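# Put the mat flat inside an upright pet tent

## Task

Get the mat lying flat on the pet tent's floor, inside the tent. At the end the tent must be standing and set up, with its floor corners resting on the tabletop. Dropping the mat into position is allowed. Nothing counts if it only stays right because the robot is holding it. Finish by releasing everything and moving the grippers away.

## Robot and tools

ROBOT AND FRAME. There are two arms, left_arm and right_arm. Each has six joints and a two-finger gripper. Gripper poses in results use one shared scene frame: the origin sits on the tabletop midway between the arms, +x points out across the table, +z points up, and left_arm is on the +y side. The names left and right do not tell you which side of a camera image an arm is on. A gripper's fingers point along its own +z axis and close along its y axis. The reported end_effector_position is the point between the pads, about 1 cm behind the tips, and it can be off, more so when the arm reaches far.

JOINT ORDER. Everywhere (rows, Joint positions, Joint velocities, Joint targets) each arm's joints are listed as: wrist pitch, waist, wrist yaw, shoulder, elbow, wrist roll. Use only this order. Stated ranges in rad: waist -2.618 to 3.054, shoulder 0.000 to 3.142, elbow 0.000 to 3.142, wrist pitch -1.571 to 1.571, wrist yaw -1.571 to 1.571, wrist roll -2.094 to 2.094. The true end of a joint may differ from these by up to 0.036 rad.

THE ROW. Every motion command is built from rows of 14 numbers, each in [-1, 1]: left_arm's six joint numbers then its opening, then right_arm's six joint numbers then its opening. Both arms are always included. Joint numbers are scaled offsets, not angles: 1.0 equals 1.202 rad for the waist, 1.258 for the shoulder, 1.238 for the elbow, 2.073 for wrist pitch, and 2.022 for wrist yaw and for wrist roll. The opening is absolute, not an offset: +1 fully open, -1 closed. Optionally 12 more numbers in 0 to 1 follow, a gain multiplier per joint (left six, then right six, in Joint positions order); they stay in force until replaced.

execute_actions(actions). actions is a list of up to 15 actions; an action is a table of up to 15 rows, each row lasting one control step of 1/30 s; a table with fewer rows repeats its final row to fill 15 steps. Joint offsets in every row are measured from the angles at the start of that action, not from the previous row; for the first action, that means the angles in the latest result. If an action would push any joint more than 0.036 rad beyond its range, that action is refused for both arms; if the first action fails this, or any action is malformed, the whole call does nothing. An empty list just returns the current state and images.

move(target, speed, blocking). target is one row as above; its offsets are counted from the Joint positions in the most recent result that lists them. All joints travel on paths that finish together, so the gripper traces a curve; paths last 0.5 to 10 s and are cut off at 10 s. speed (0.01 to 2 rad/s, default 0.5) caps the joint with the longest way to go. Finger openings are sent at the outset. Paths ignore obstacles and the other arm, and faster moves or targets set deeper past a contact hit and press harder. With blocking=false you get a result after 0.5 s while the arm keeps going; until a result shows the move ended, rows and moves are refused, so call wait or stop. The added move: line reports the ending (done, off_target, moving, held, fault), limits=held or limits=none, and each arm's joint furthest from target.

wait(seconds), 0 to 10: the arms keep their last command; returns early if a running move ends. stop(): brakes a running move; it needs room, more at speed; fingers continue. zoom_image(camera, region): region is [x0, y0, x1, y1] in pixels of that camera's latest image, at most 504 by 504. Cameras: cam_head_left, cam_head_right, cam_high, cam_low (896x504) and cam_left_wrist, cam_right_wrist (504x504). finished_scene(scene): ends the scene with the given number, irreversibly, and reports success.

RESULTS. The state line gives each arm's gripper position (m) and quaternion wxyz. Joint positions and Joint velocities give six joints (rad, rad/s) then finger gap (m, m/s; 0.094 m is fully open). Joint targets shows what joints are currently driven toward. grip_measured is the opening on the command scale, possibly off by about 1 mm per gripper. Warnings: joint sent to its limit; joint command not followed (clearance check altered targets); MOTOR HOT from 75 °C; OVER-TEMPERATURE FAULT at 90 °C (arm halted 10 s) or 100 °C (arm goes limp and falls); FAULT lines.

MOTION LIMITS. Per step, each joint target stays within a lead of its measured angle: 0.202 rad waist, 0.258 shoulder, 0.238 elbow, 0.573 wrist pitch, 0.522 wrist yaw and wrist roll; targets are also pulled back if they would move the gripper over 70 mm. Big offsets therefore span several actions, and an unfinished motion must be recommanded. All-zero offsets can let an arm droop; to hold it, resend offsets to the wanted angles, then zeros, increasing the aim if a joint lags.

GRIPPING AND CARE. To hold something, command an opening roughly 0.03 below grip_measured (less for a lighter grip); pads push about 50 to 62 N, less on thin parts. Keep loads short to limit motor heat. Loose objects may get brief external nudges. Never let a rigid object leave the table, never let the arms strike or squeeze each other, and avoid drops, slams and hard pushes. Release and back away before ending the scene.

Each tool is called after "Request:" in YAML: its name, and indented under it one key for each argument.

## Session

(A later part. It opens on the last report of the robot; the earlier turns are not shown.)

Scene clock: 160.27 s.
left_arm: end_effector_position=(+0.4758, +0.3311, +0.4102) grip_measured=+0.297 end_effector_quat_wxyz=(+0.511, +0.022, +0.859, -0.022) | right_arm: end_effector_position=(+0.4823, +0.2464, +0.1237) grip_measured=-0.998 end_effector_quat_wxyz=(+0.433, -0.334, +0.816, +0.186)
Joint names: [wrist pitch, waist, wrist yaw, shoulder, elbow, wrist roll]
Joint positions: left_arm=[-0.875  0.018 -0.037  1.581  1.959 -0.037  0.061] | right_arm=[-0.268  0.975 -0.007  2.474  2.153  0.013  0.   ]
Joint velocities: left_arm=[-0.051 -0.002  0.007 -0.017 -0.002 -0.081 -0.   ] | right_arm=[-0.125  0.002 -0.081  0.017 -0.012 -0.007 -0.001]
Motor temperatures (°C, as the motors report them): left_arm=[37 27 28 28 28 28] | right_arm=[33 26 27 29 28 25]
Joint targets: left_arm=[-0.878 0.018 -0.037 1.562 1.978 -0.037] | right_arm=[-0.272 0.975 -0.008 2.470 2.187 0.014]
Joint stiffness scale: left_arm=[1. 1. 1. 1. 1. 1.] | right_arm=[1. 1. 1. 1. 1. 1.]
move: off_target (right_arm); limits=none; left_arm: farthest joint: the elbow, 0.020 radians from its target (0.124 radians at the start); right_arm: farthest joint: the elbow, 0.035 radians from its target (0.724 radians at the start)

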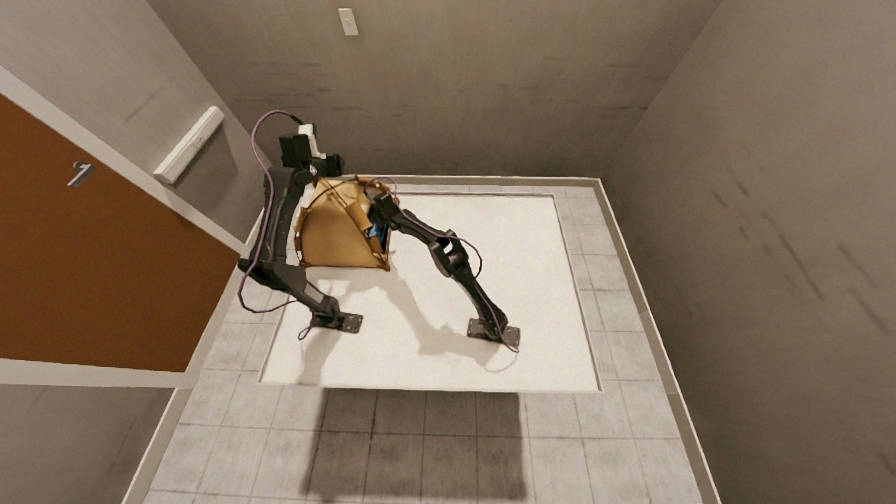

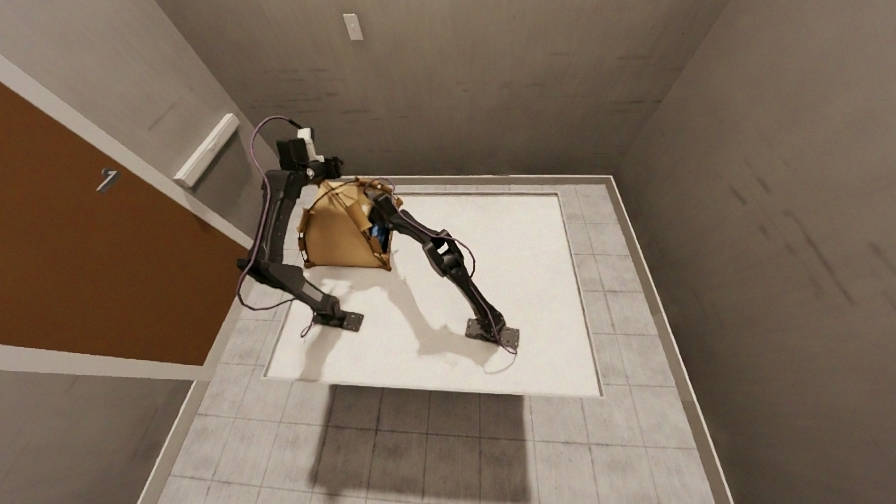

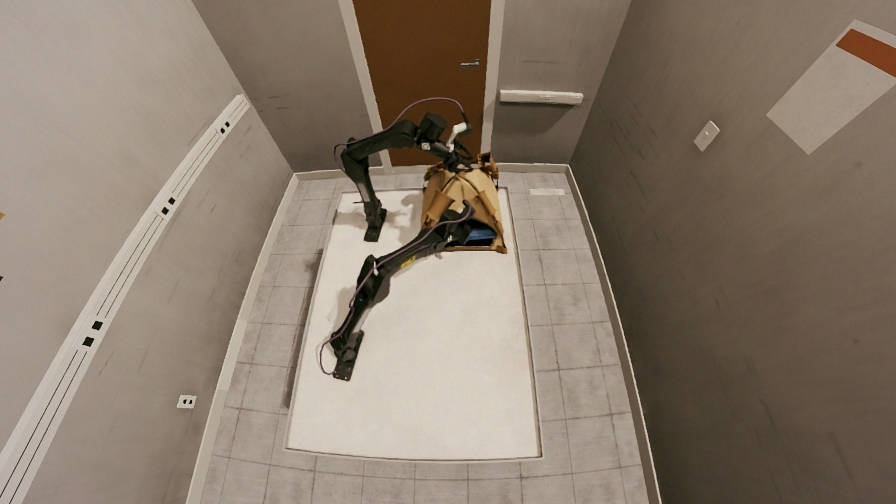

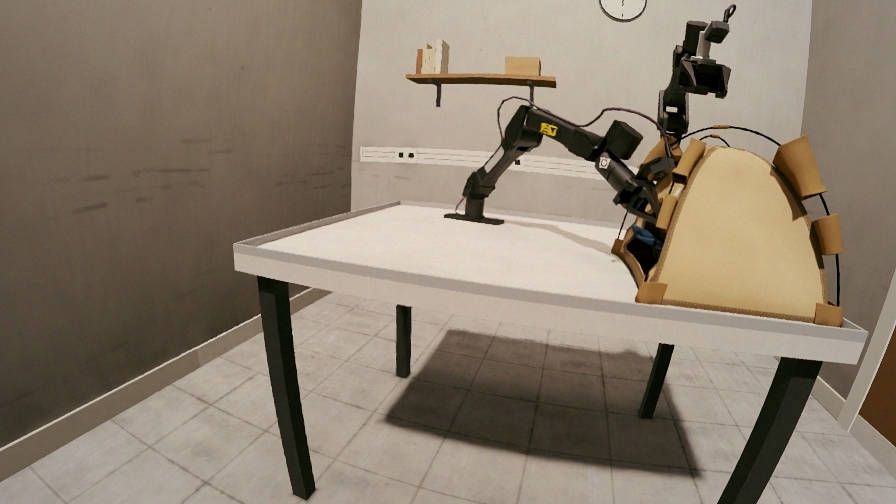

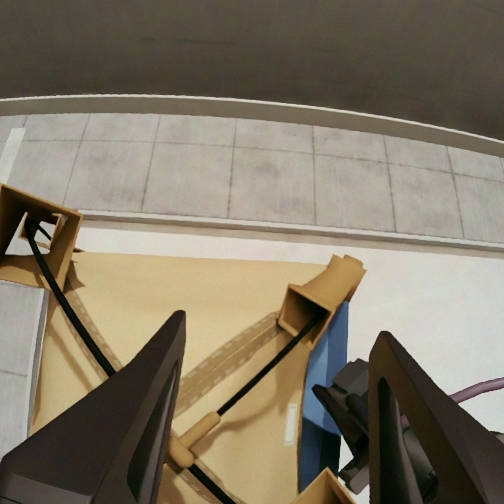

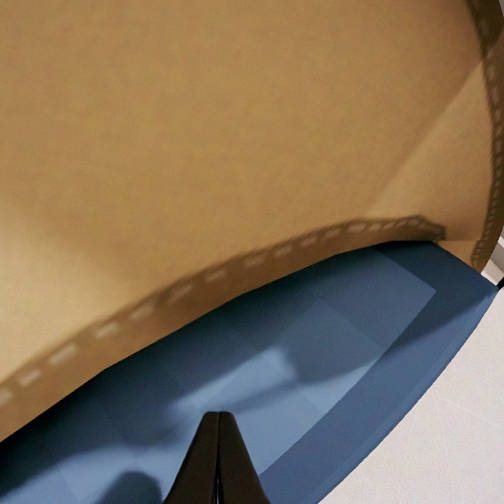

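Request:
move:
  target: [0,0,0,-0.2,0,0,0.3,0.135,0.01,0,0.085,-0.145,0,-1]
  speed: 0.15

Request:
zoom_image:
  camera: "cam_high"
  region: [400,190,540,290]

Scene clock: 163.00 s.
left_arm: end_effector_position=(+0.3969, +0.3398, +0.5031) grip_measured=+0.297 end_effector_quat_wxyz=(+0.610, +0.018, +0.791, -0.031) | right_arm: end_effector_position=(+0.4836, +0.2477, +0.0359) grip_measured=-0.998 end_effector_quat_wxyz=(+0.434, -0.334, +0.815, +0.187)
Joint names: [wrist pitch, waist, wrist yaw, shoulder, elbow, wrist roll]
Joint positions: left_arm=[-0.869  0.018 -0.037  1.345  1.959 -0.037  0.061] | right_arm=[ 0.005  0.975 -0.007  2.577  1.987  0.013  0.   ]
Joint velocities: left_arm=[-0.037 -0.002  0.022 -0.007 -0.007 -0.051 -0.001] | right_arm=[ 0.022 -0.007 -0.037  0.012 -0.002  0.022 -0.   ]
Motor temperatures (°C, as the motors report them): left_arm=[38 27 28 28 29 28] | right_arm=[33 26 27 29 28 25]
Joint targets: left_arm=[-0.875 0.018 -0.037 1.329 1.959 -0.037] | right_arm=[0.011 0.987 -0.007 2.581 1.973 0.013]
Joint stiffness scale: left_arm=[1. 1. 1. 1. 1. 1.] | right_arm=[1. 1. 1. 1. 1. 1.]
move: done; limits=none; left_arm: farthest joint: the shoulder, 0.016 radians from its target (0.251 radians at the start); right_arm: farthest joint: the elbow, 0.014 radians from its target (0.179 radians at the start)

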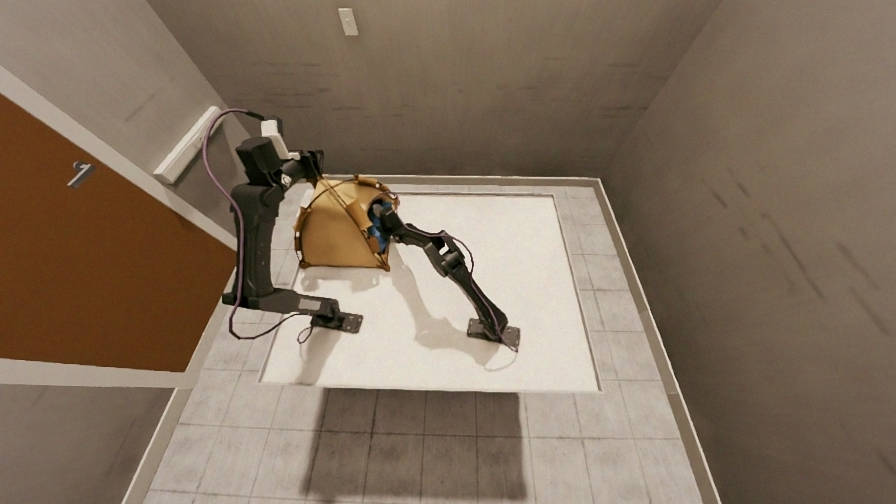

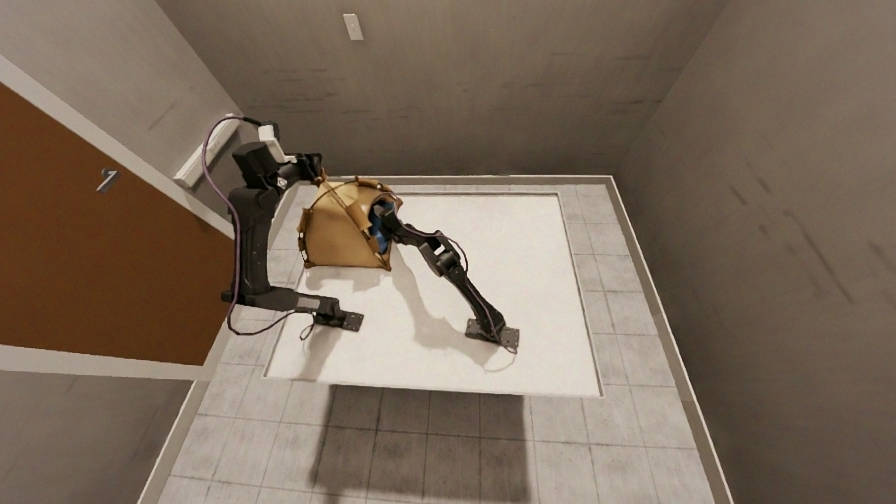

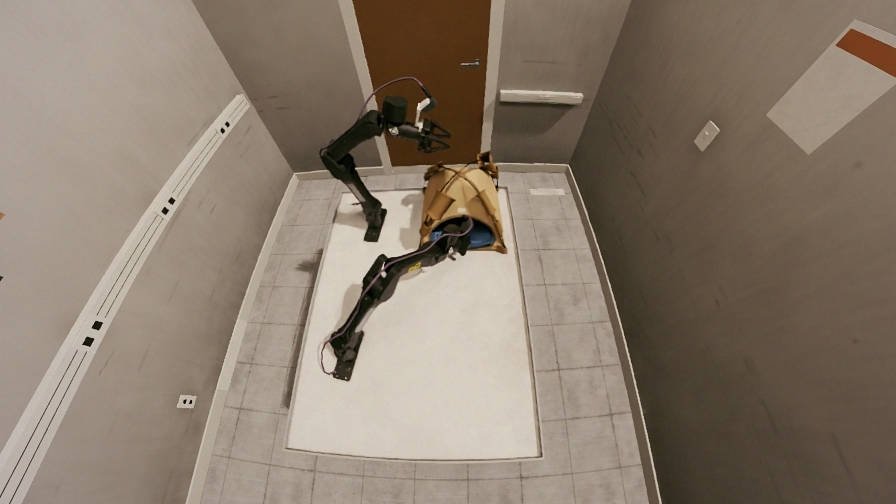

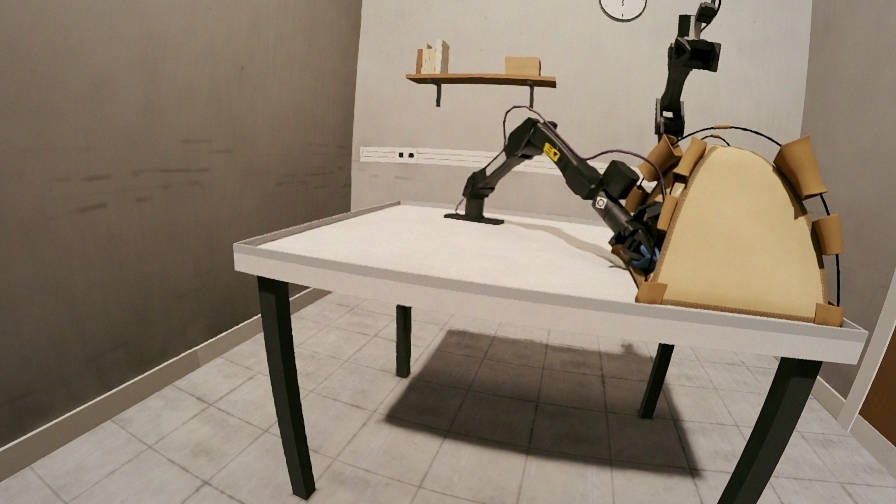

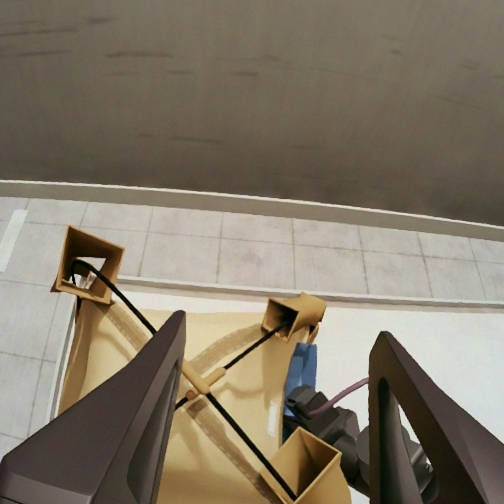

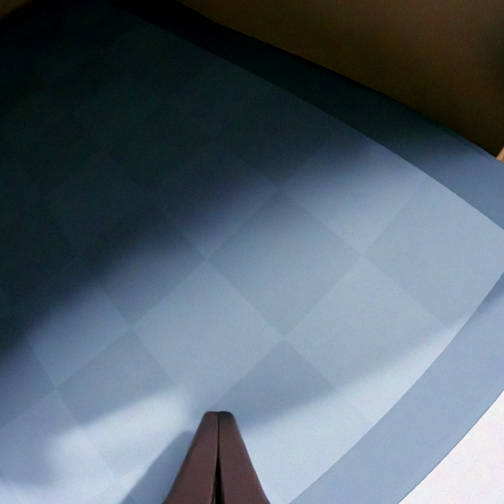

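Region (400, 190, 540, 290) of cam_high's 896x504 image, scaled by 3.600, with more detail than that image has; it fills the top 360 rows of this view, and the rest is white.

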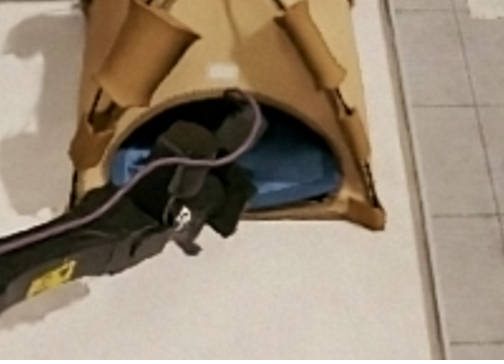

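Request:
move:
  target: [0,0,0,0,0,0,0.3,0.03,-0.03,0,-0.45,-0.45,0,-1]
  speed: 0.5

Request:
zoom_image:
  camera: "cam_high"
  region: [400,190,540,290]

Request:
zoom_image:
  camera: "cam_head_right"
  region: [330,180,450,280]

Scene clock: 165.33 s.
left_arm: end_effector_position=(+0.3971, +0.3398, +0.5040) grip_measured=+0.297 end_effector_quat_wxyz=(+0.612, +0.018, +0.790, -0.031) | right_arm: end_effector_position=(+0.4247, +0.1665, +0.1397) grip_measured=-0.998 end_effector_quat_wxyz=(+0.455, -0.319, +0.810, +0.188)
Joint names: [wrist pitch, waist, wrist yaw, shoulder, elbow, wrist roll]
Joint positions: left_arm=[-0.866  0.018 -0.037  1.345  1.959 -0.037  0.061] | right_arm=[ 0.049  0.948 -0.007  2.036  1.445  0.013  0.   ]
Joint velocities: left_arm=[ 0.022 -0.017 -0.051 -0.012 -0.017 -0.022  0.001] | right_arm=[-0.007  0.017 -0.066 -0.017  0.007 -0.022  0.   ]
Motor temperatures (°C, as the motors report them): left_arm=[38 27 28 28 29 28] | right_arm=[34 26 27 30 28 25]
Joint targets: left_arm=[-0.869 0.018 -0.037 1.345 1.959 -0.037] | right_arm=[0.067 0.939 -0.007 2.011 1.430 0.013]
Joint stiffness scale: left_arm=[1. 1. 1. 1. 1. 1.] | right_arm=[1. 1. 1. 1. 1. 1.]
move: off_target (right_arm); limits=none; left_arm: farthest joint: the wrist pitch, 0.003 radians from its target (0.000 radians at the start); right_arm: farthest joint: the shoulder, 0.025 radians from its target (0.566 radians at the start)

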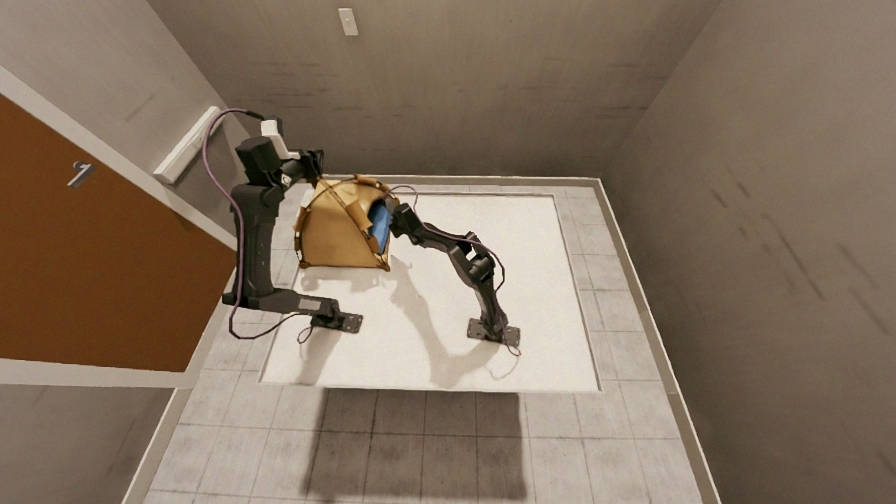

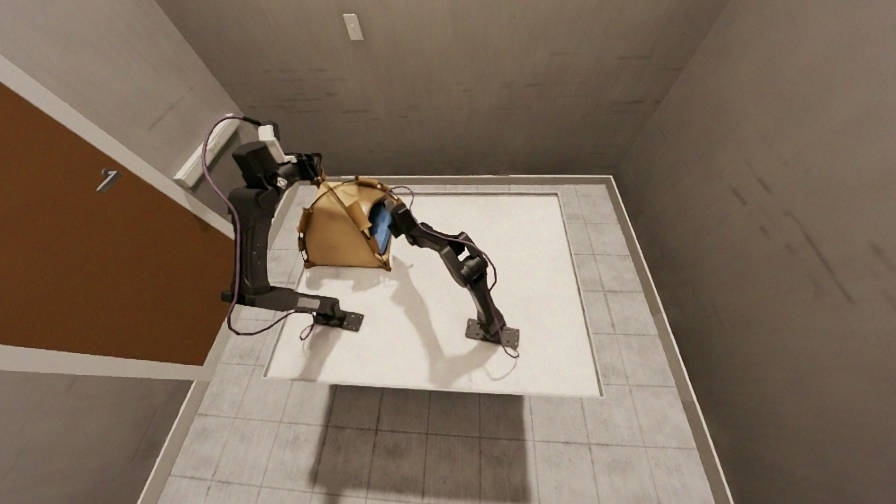

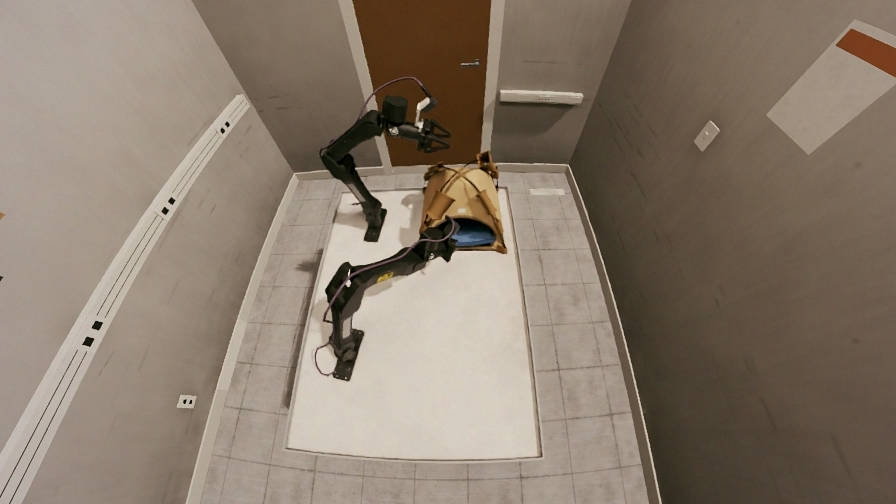

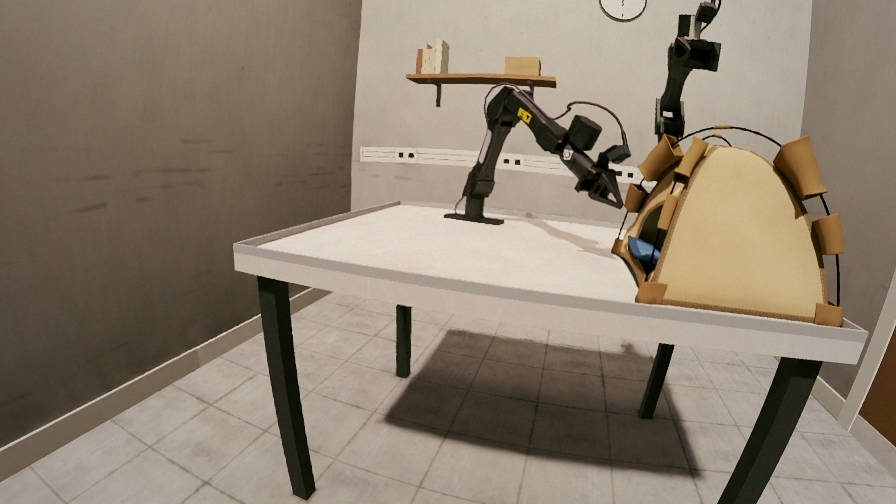

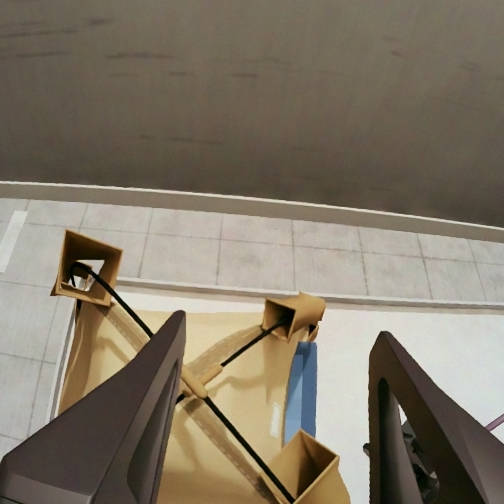

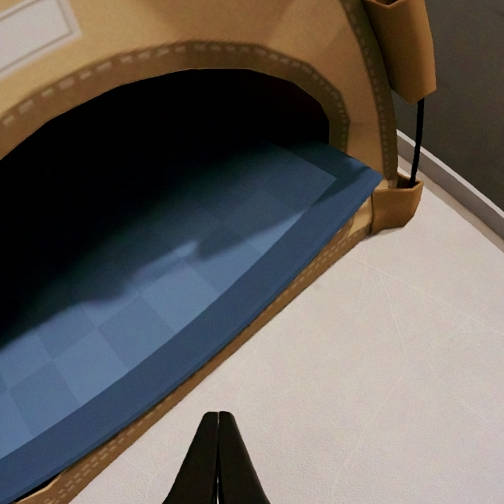

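Region (400, 190, 540, 290) of cam_high's 896x504 image, scaled by 3.600, with more detail than that image has; it fills the top 360 rows of this view, and the rest is white.

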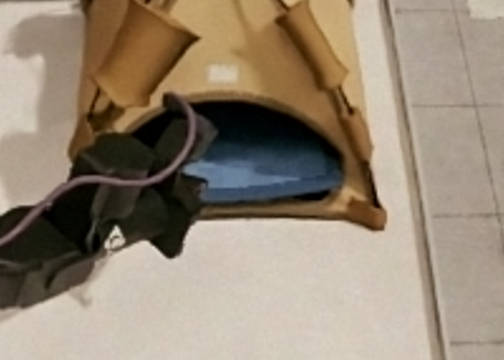

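Region (330, 180, 450, 280) of cam_head_right's 896x504 image, scaled by 4.200, with more detail than that image has.

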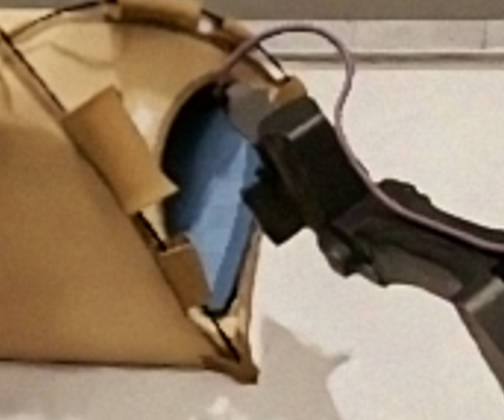

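Request:
move:
  target: [0,0,0,0,0,0,0.3,0.2,0,0,0.118,-0.176,0.775,-0.4]
  speed: 0.8

Request:
zoom_image:
  camera: "cam_low"
  region: [560,200,700,310]

Scene clock: 169.53 s.
left_arm: end_effector_position=(+0.3973, +0.3398, +0.5048) grip_measured=+0.297 end_effector_quat_wxyz=(+0.613, +0.018, +0.789, -0.031) | right_arm: end_effector_position=(+0.4201, +0.1621, +0.0509) grip_measured=-0.401 end_effector_quat_wxyz=(+0.196, +0.341, +0.790, +0.470)
Joint names: [wrist pitch, waist, wrist yaw, shoulder, elbow, wrist roll]
Joint positions: left_arm=[-0.862  0.018 -0.037  1.345  1.959 -0.037  0.061] | right_arm=[ 0.445  0.948 -0.007  2.185  1.238  1.579  0.028]
Joint velocities: left_arm=[-0.022  0.007  0.066  0.007 -0.002 -0.022  0.001] | right_arm=[-0.125 -0.012 -0.066  0.002  0.007  0.081  0.   ]
Motor temperatures (°C, as the motors report them): left_arm=[39 27 28 28 29 28] | right_arm=[34 26 27 29 28 25]
Joint targets: left_arm=[-0.866 0.018 -0.037 1.345 1.959 -0.037] | right_arm=[0.464 0.948 -0.007 2.185 1.227 1.580]
Joint stiffness scale: left_arm=[1. 1. 1. 1. 1. 1.] | right_arm=[1. 1. 1. 1. 1. 1.]
move: done; limits=none; left_arm: farthest joint: the wrist pitch, 0.004 radians from its target (0.000 radians at the start); right_arm: farthest joint: the wrist pitch, 0.018 radians from its target (0.414 radians at the start)

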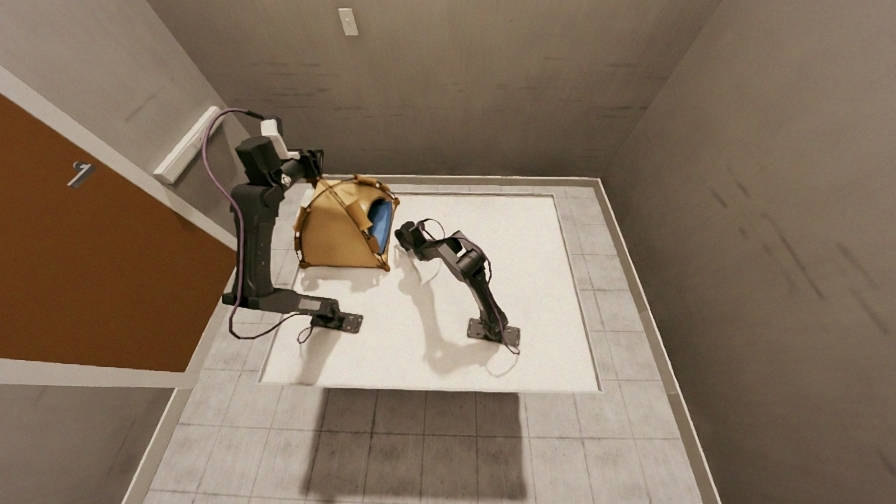

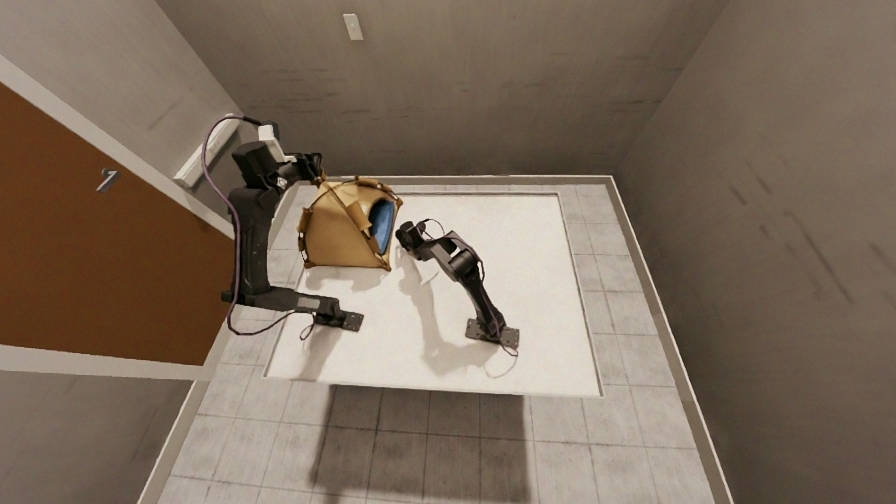

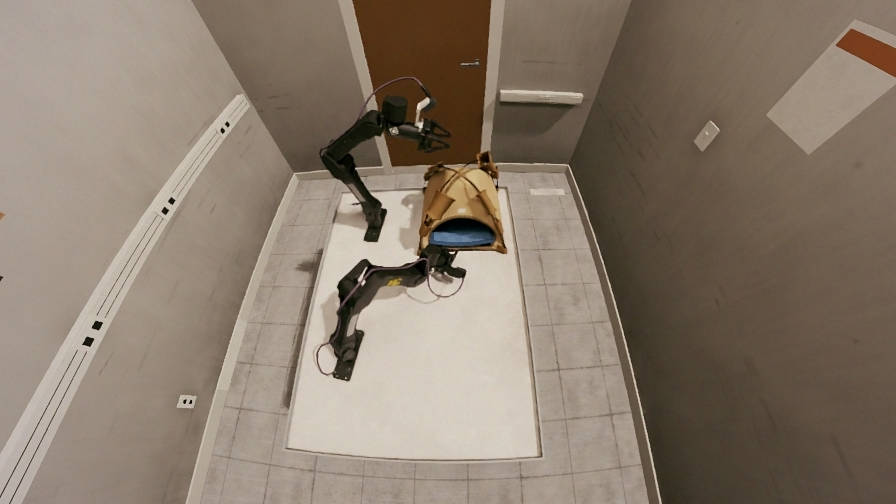

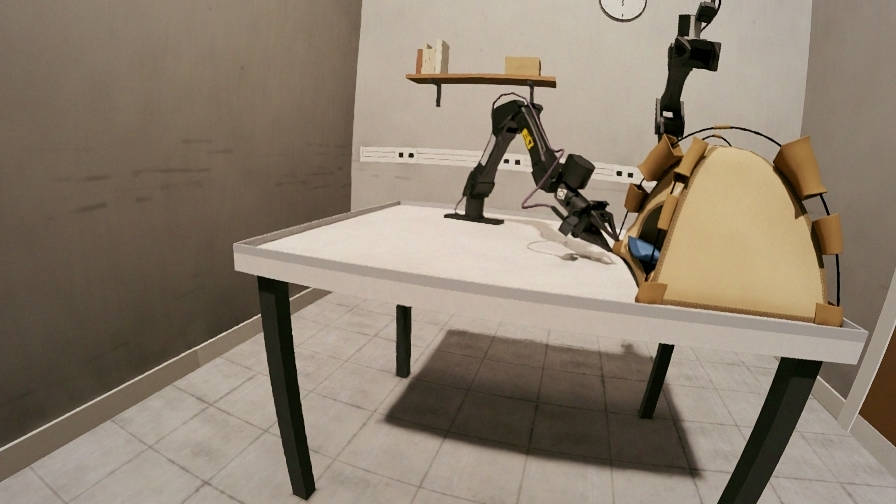

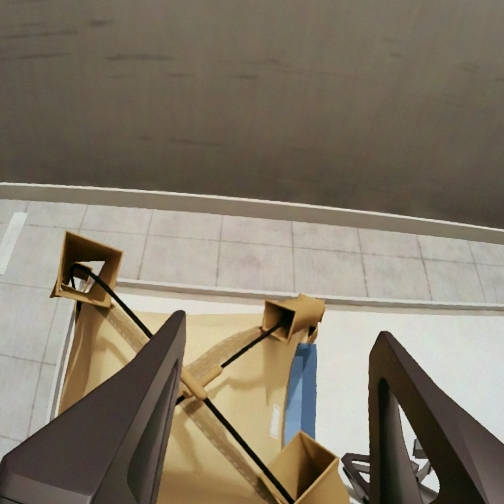

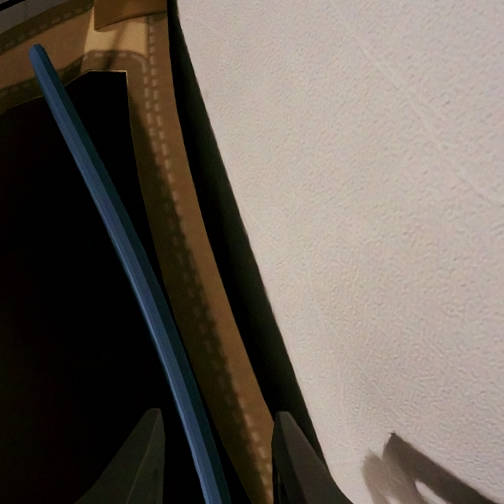

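Region (560, 200, 700, 310) of cam_low's 896x504 image, scaled by 3.600, with more detail than that image has; it fills the top 396 rows of this view, and the rest is white.

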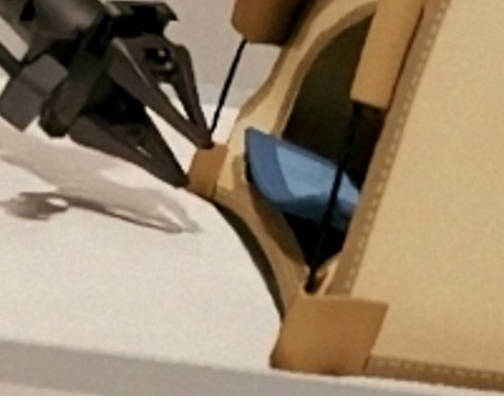

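Request:
move:
  target: [0,0,0,0,0,0,0.3,-0.077,0,0,0.133,0.292,0,-0.4]
  speed: 0.25

Request:
zoom_image:
  camera: "cam_low"
  region: [560,200,700,310]

Scene clock: 171.93 s.
left_arm: end_effector_position=(+0.3975, +0.3398, +0.5056) grip_measured=+0.297 end_effector_quat_wxyz=(+0.614, +0.018, +0.788, -0.031) | right_arm: end_effector_position=(+0.4626, +0.2024, +0.0576) grip_measured=-0.401 end_effector_quat_wxyz=(+0.198, +0.340, +0.788, +0.474)
Joint names: [wrist pitch, waist, wrist yaw, shoulder, elbow, wrist roll]
Joint positions: left_arm=[-0.859  0.018 -0.037  1.345  1.959 -0.037  0.061] | right_arm=[ 0.293  0.948 -0.007  2.352  1.566  1.579  0.028]
Joint velocities: left_arm=[-0.022 -0.012 -0.007 -0.007 -0.007 -0.051  0.   ] | right_arm=[ 0.037 -0.022 -0.051 -0.027  0.007 -0.037  0.002]
Motor temperatures (°C, as the motors report them): left_arm=[39 27 28 28 29 28] | right_arm=[34 26 27 29 28 25]
Joint targets: left_arm=[-0.862 0.018 -0.037 1.345 1.959 -0.037] | right_arm=[0.286 0.948 -0.007 2.352 1.599 1.579]
Joint stiffness scale: left_arm=[1. 1. 1. 1. 1. 1.] | right_arm=[1. 1. 1. 1. 1. 1.]
move: off_target (right_arm); limits=none; left_arm: farthest joint: the wrist pitch, 0.003 radians from its target (0.000 radians at the start); right_arm: farthest joint: the elbow, 0.033 radians from its target (0.362 radians at the start)

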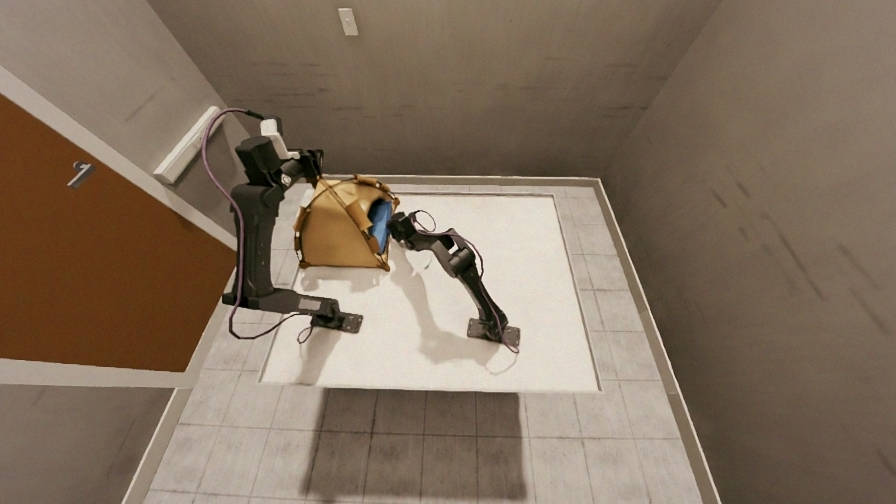

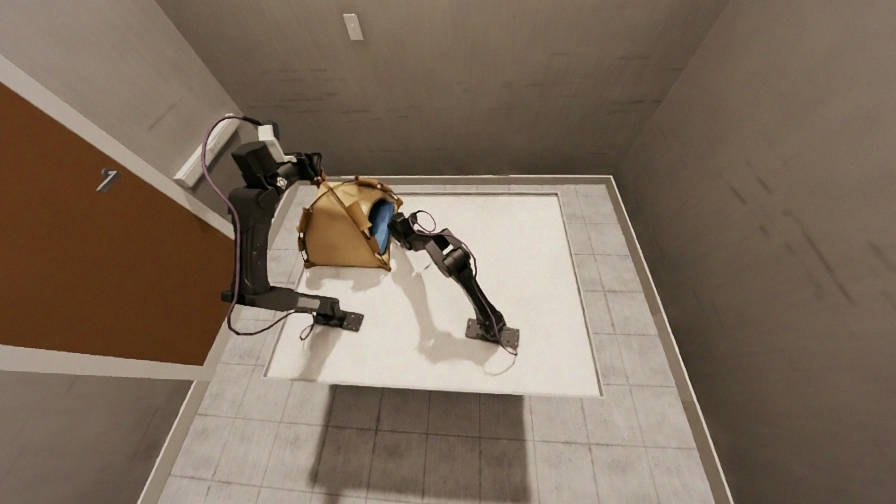

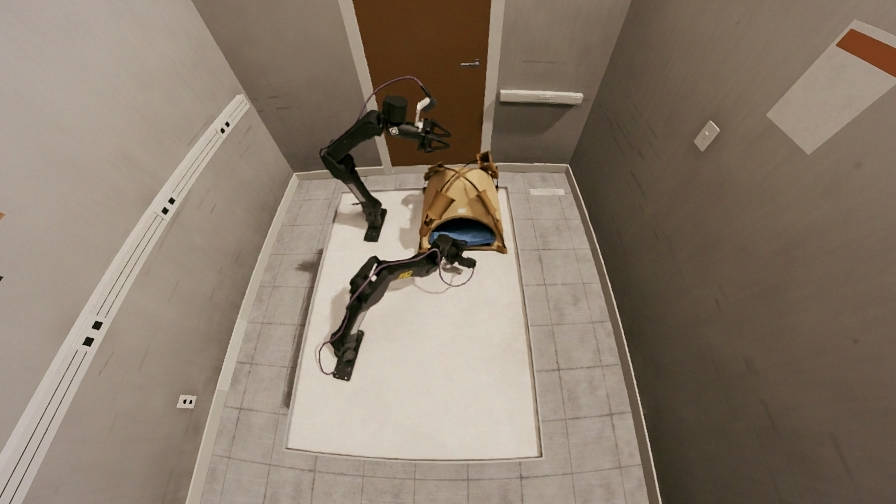

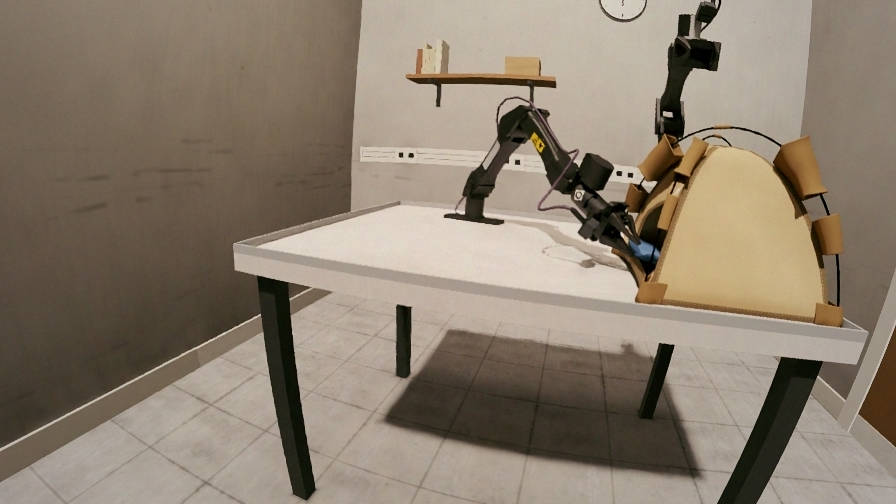

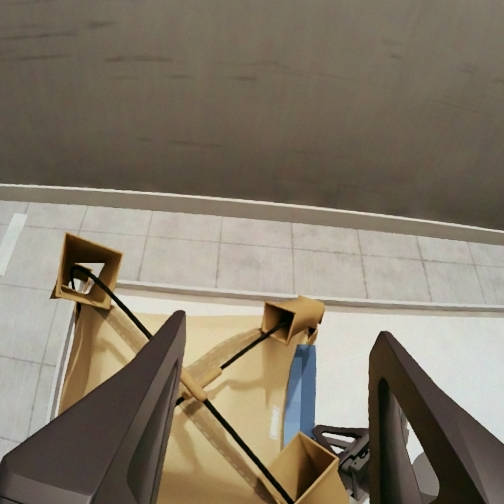

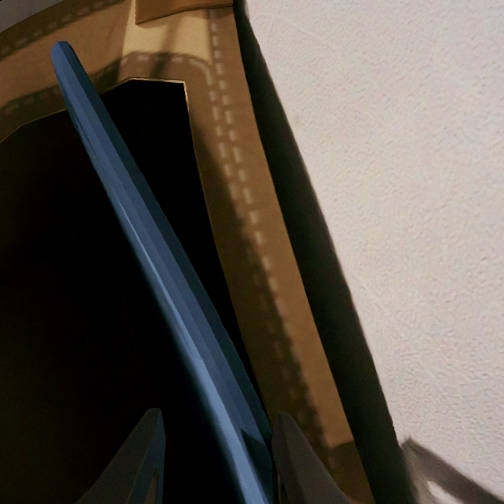

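Region (560, 200, 700, 310) of cam_low's 896x504 image, scaled by 3.600, with more detail than that image has; it fills the top 396 rows of this view, and the rest is white.

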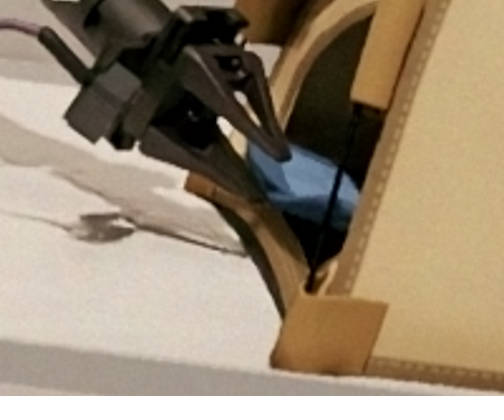

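Request:
move:
  target: [0,0,0,0,0,0,0.3,-0.054,0,0,0.105,0.213,0,-0.4]
  speed: 0.2

Request:
zoom_image:
  camera: "cam_low"
  region: [560,200,700,310]

Scene clock: 174.10 s.
left_arm: end_effector_position=(+0.3978, +0.3397, +0.5064) grip_measured=+0.297 end_effector_quat_wxyz=(+0.616, +0.018, +0.787, -0.031) | right_arm: end_effector_position=(+0.4871, +0.2257, +0.0510) grip_measured=-0.401 end_effector_quat_wxyz=(+0.196, +0.341, +0.790, +0.470)
Joint names: [wrist pitch, waist, wrist yaw, shoulder, elbow, wrist roll]
Joint positions: left_arm=[-0.856  0.018 -0.037  1.345  1.959 -0.037  0.061] | right_arm=[ 0.186  0.948 -0.007  2.484  1.796  1.579  0.028]
Joint velocities: left_arm=[-0.051  0.007  0.022 -0.017 -0.007 -0.066  0.   ] | right_arm=[ 0.007 -0.002 -0.051  0.012 -0.017 -0.022 -0.   ]
Motor temperatures (°C, as the motors report them): left_arm=[39 27 28 27 29 28] | right_arm=[34 26 27 29 28 25]
Joint targets: left_arm=[-0.859 0.018 -0.037 1.345 1.959 -0.037] | right_arm=[0.181 0.948 -0.007 2.484 1.830 1.579]
Joint stiffness scale: left_arm=[1. 1. 1. 1. 1. 1.] | right_arm=[1. 1. 1. 1. 1. 1.]
move: off_target (right_arm); limits=none; left_arm: farthest joint: the wrist pitch, 0.003 radians from its target (0.000 radians at the start); right_arm: farthest joint: the elbow, 0.034 radians from its target (0.263 radians at the start)

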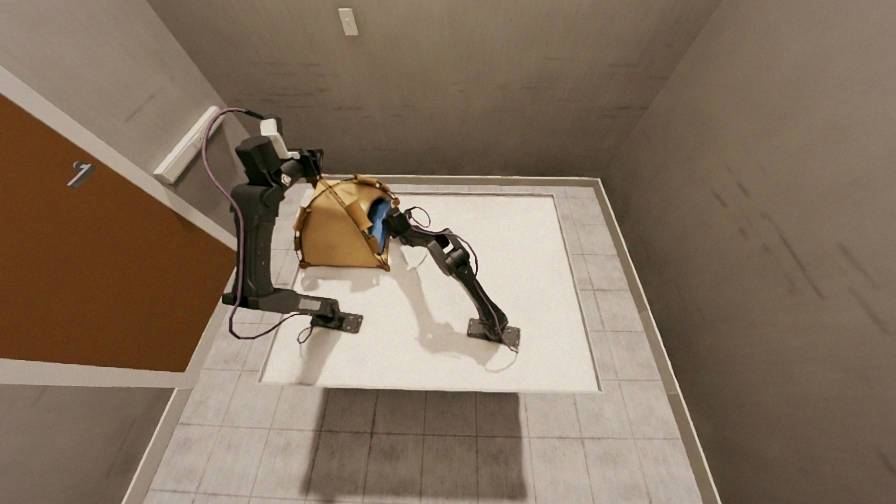

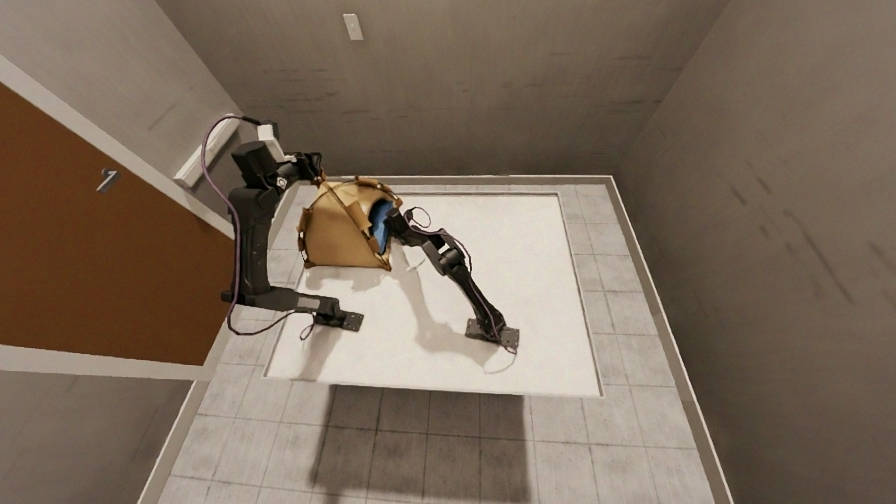

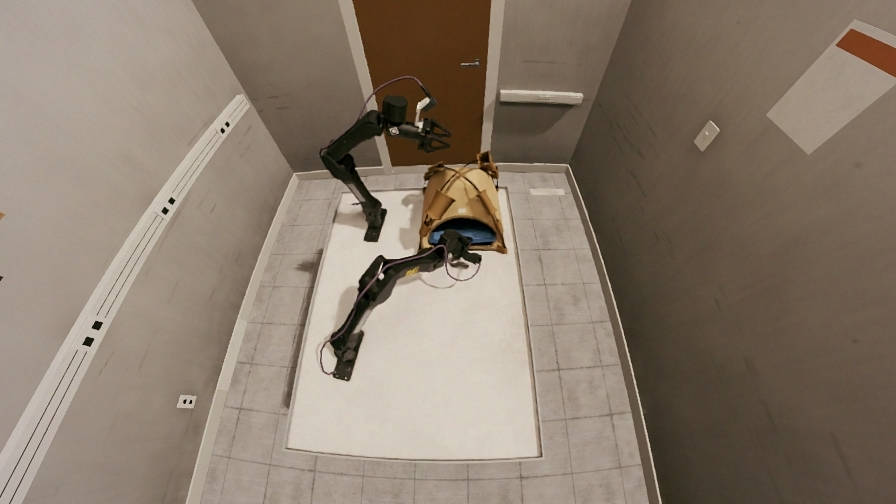

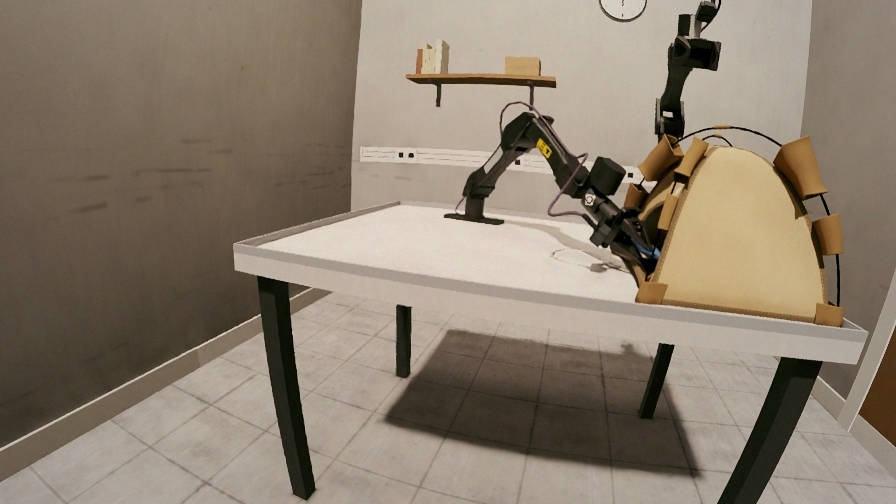

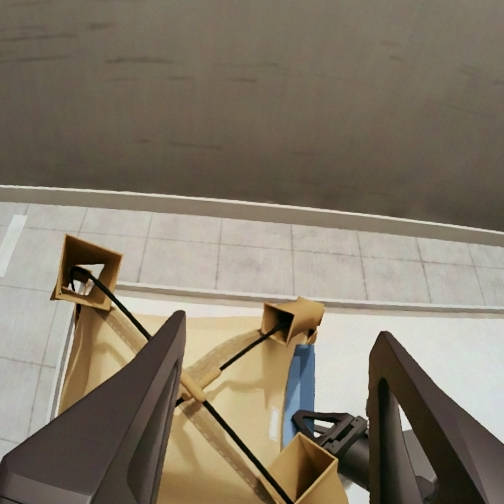

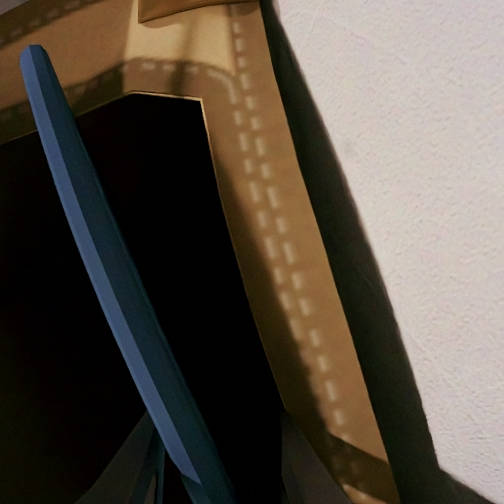

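Region (560, 200, 700, 310) of cam_low's 896x504 image, scaled by 3.600, with more detail than that image has; it fills the top 396 rows of this view, and the rest is white.

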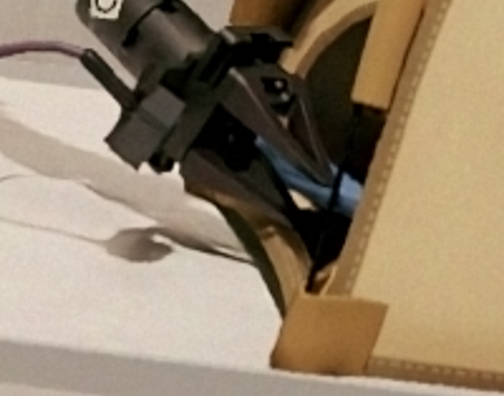

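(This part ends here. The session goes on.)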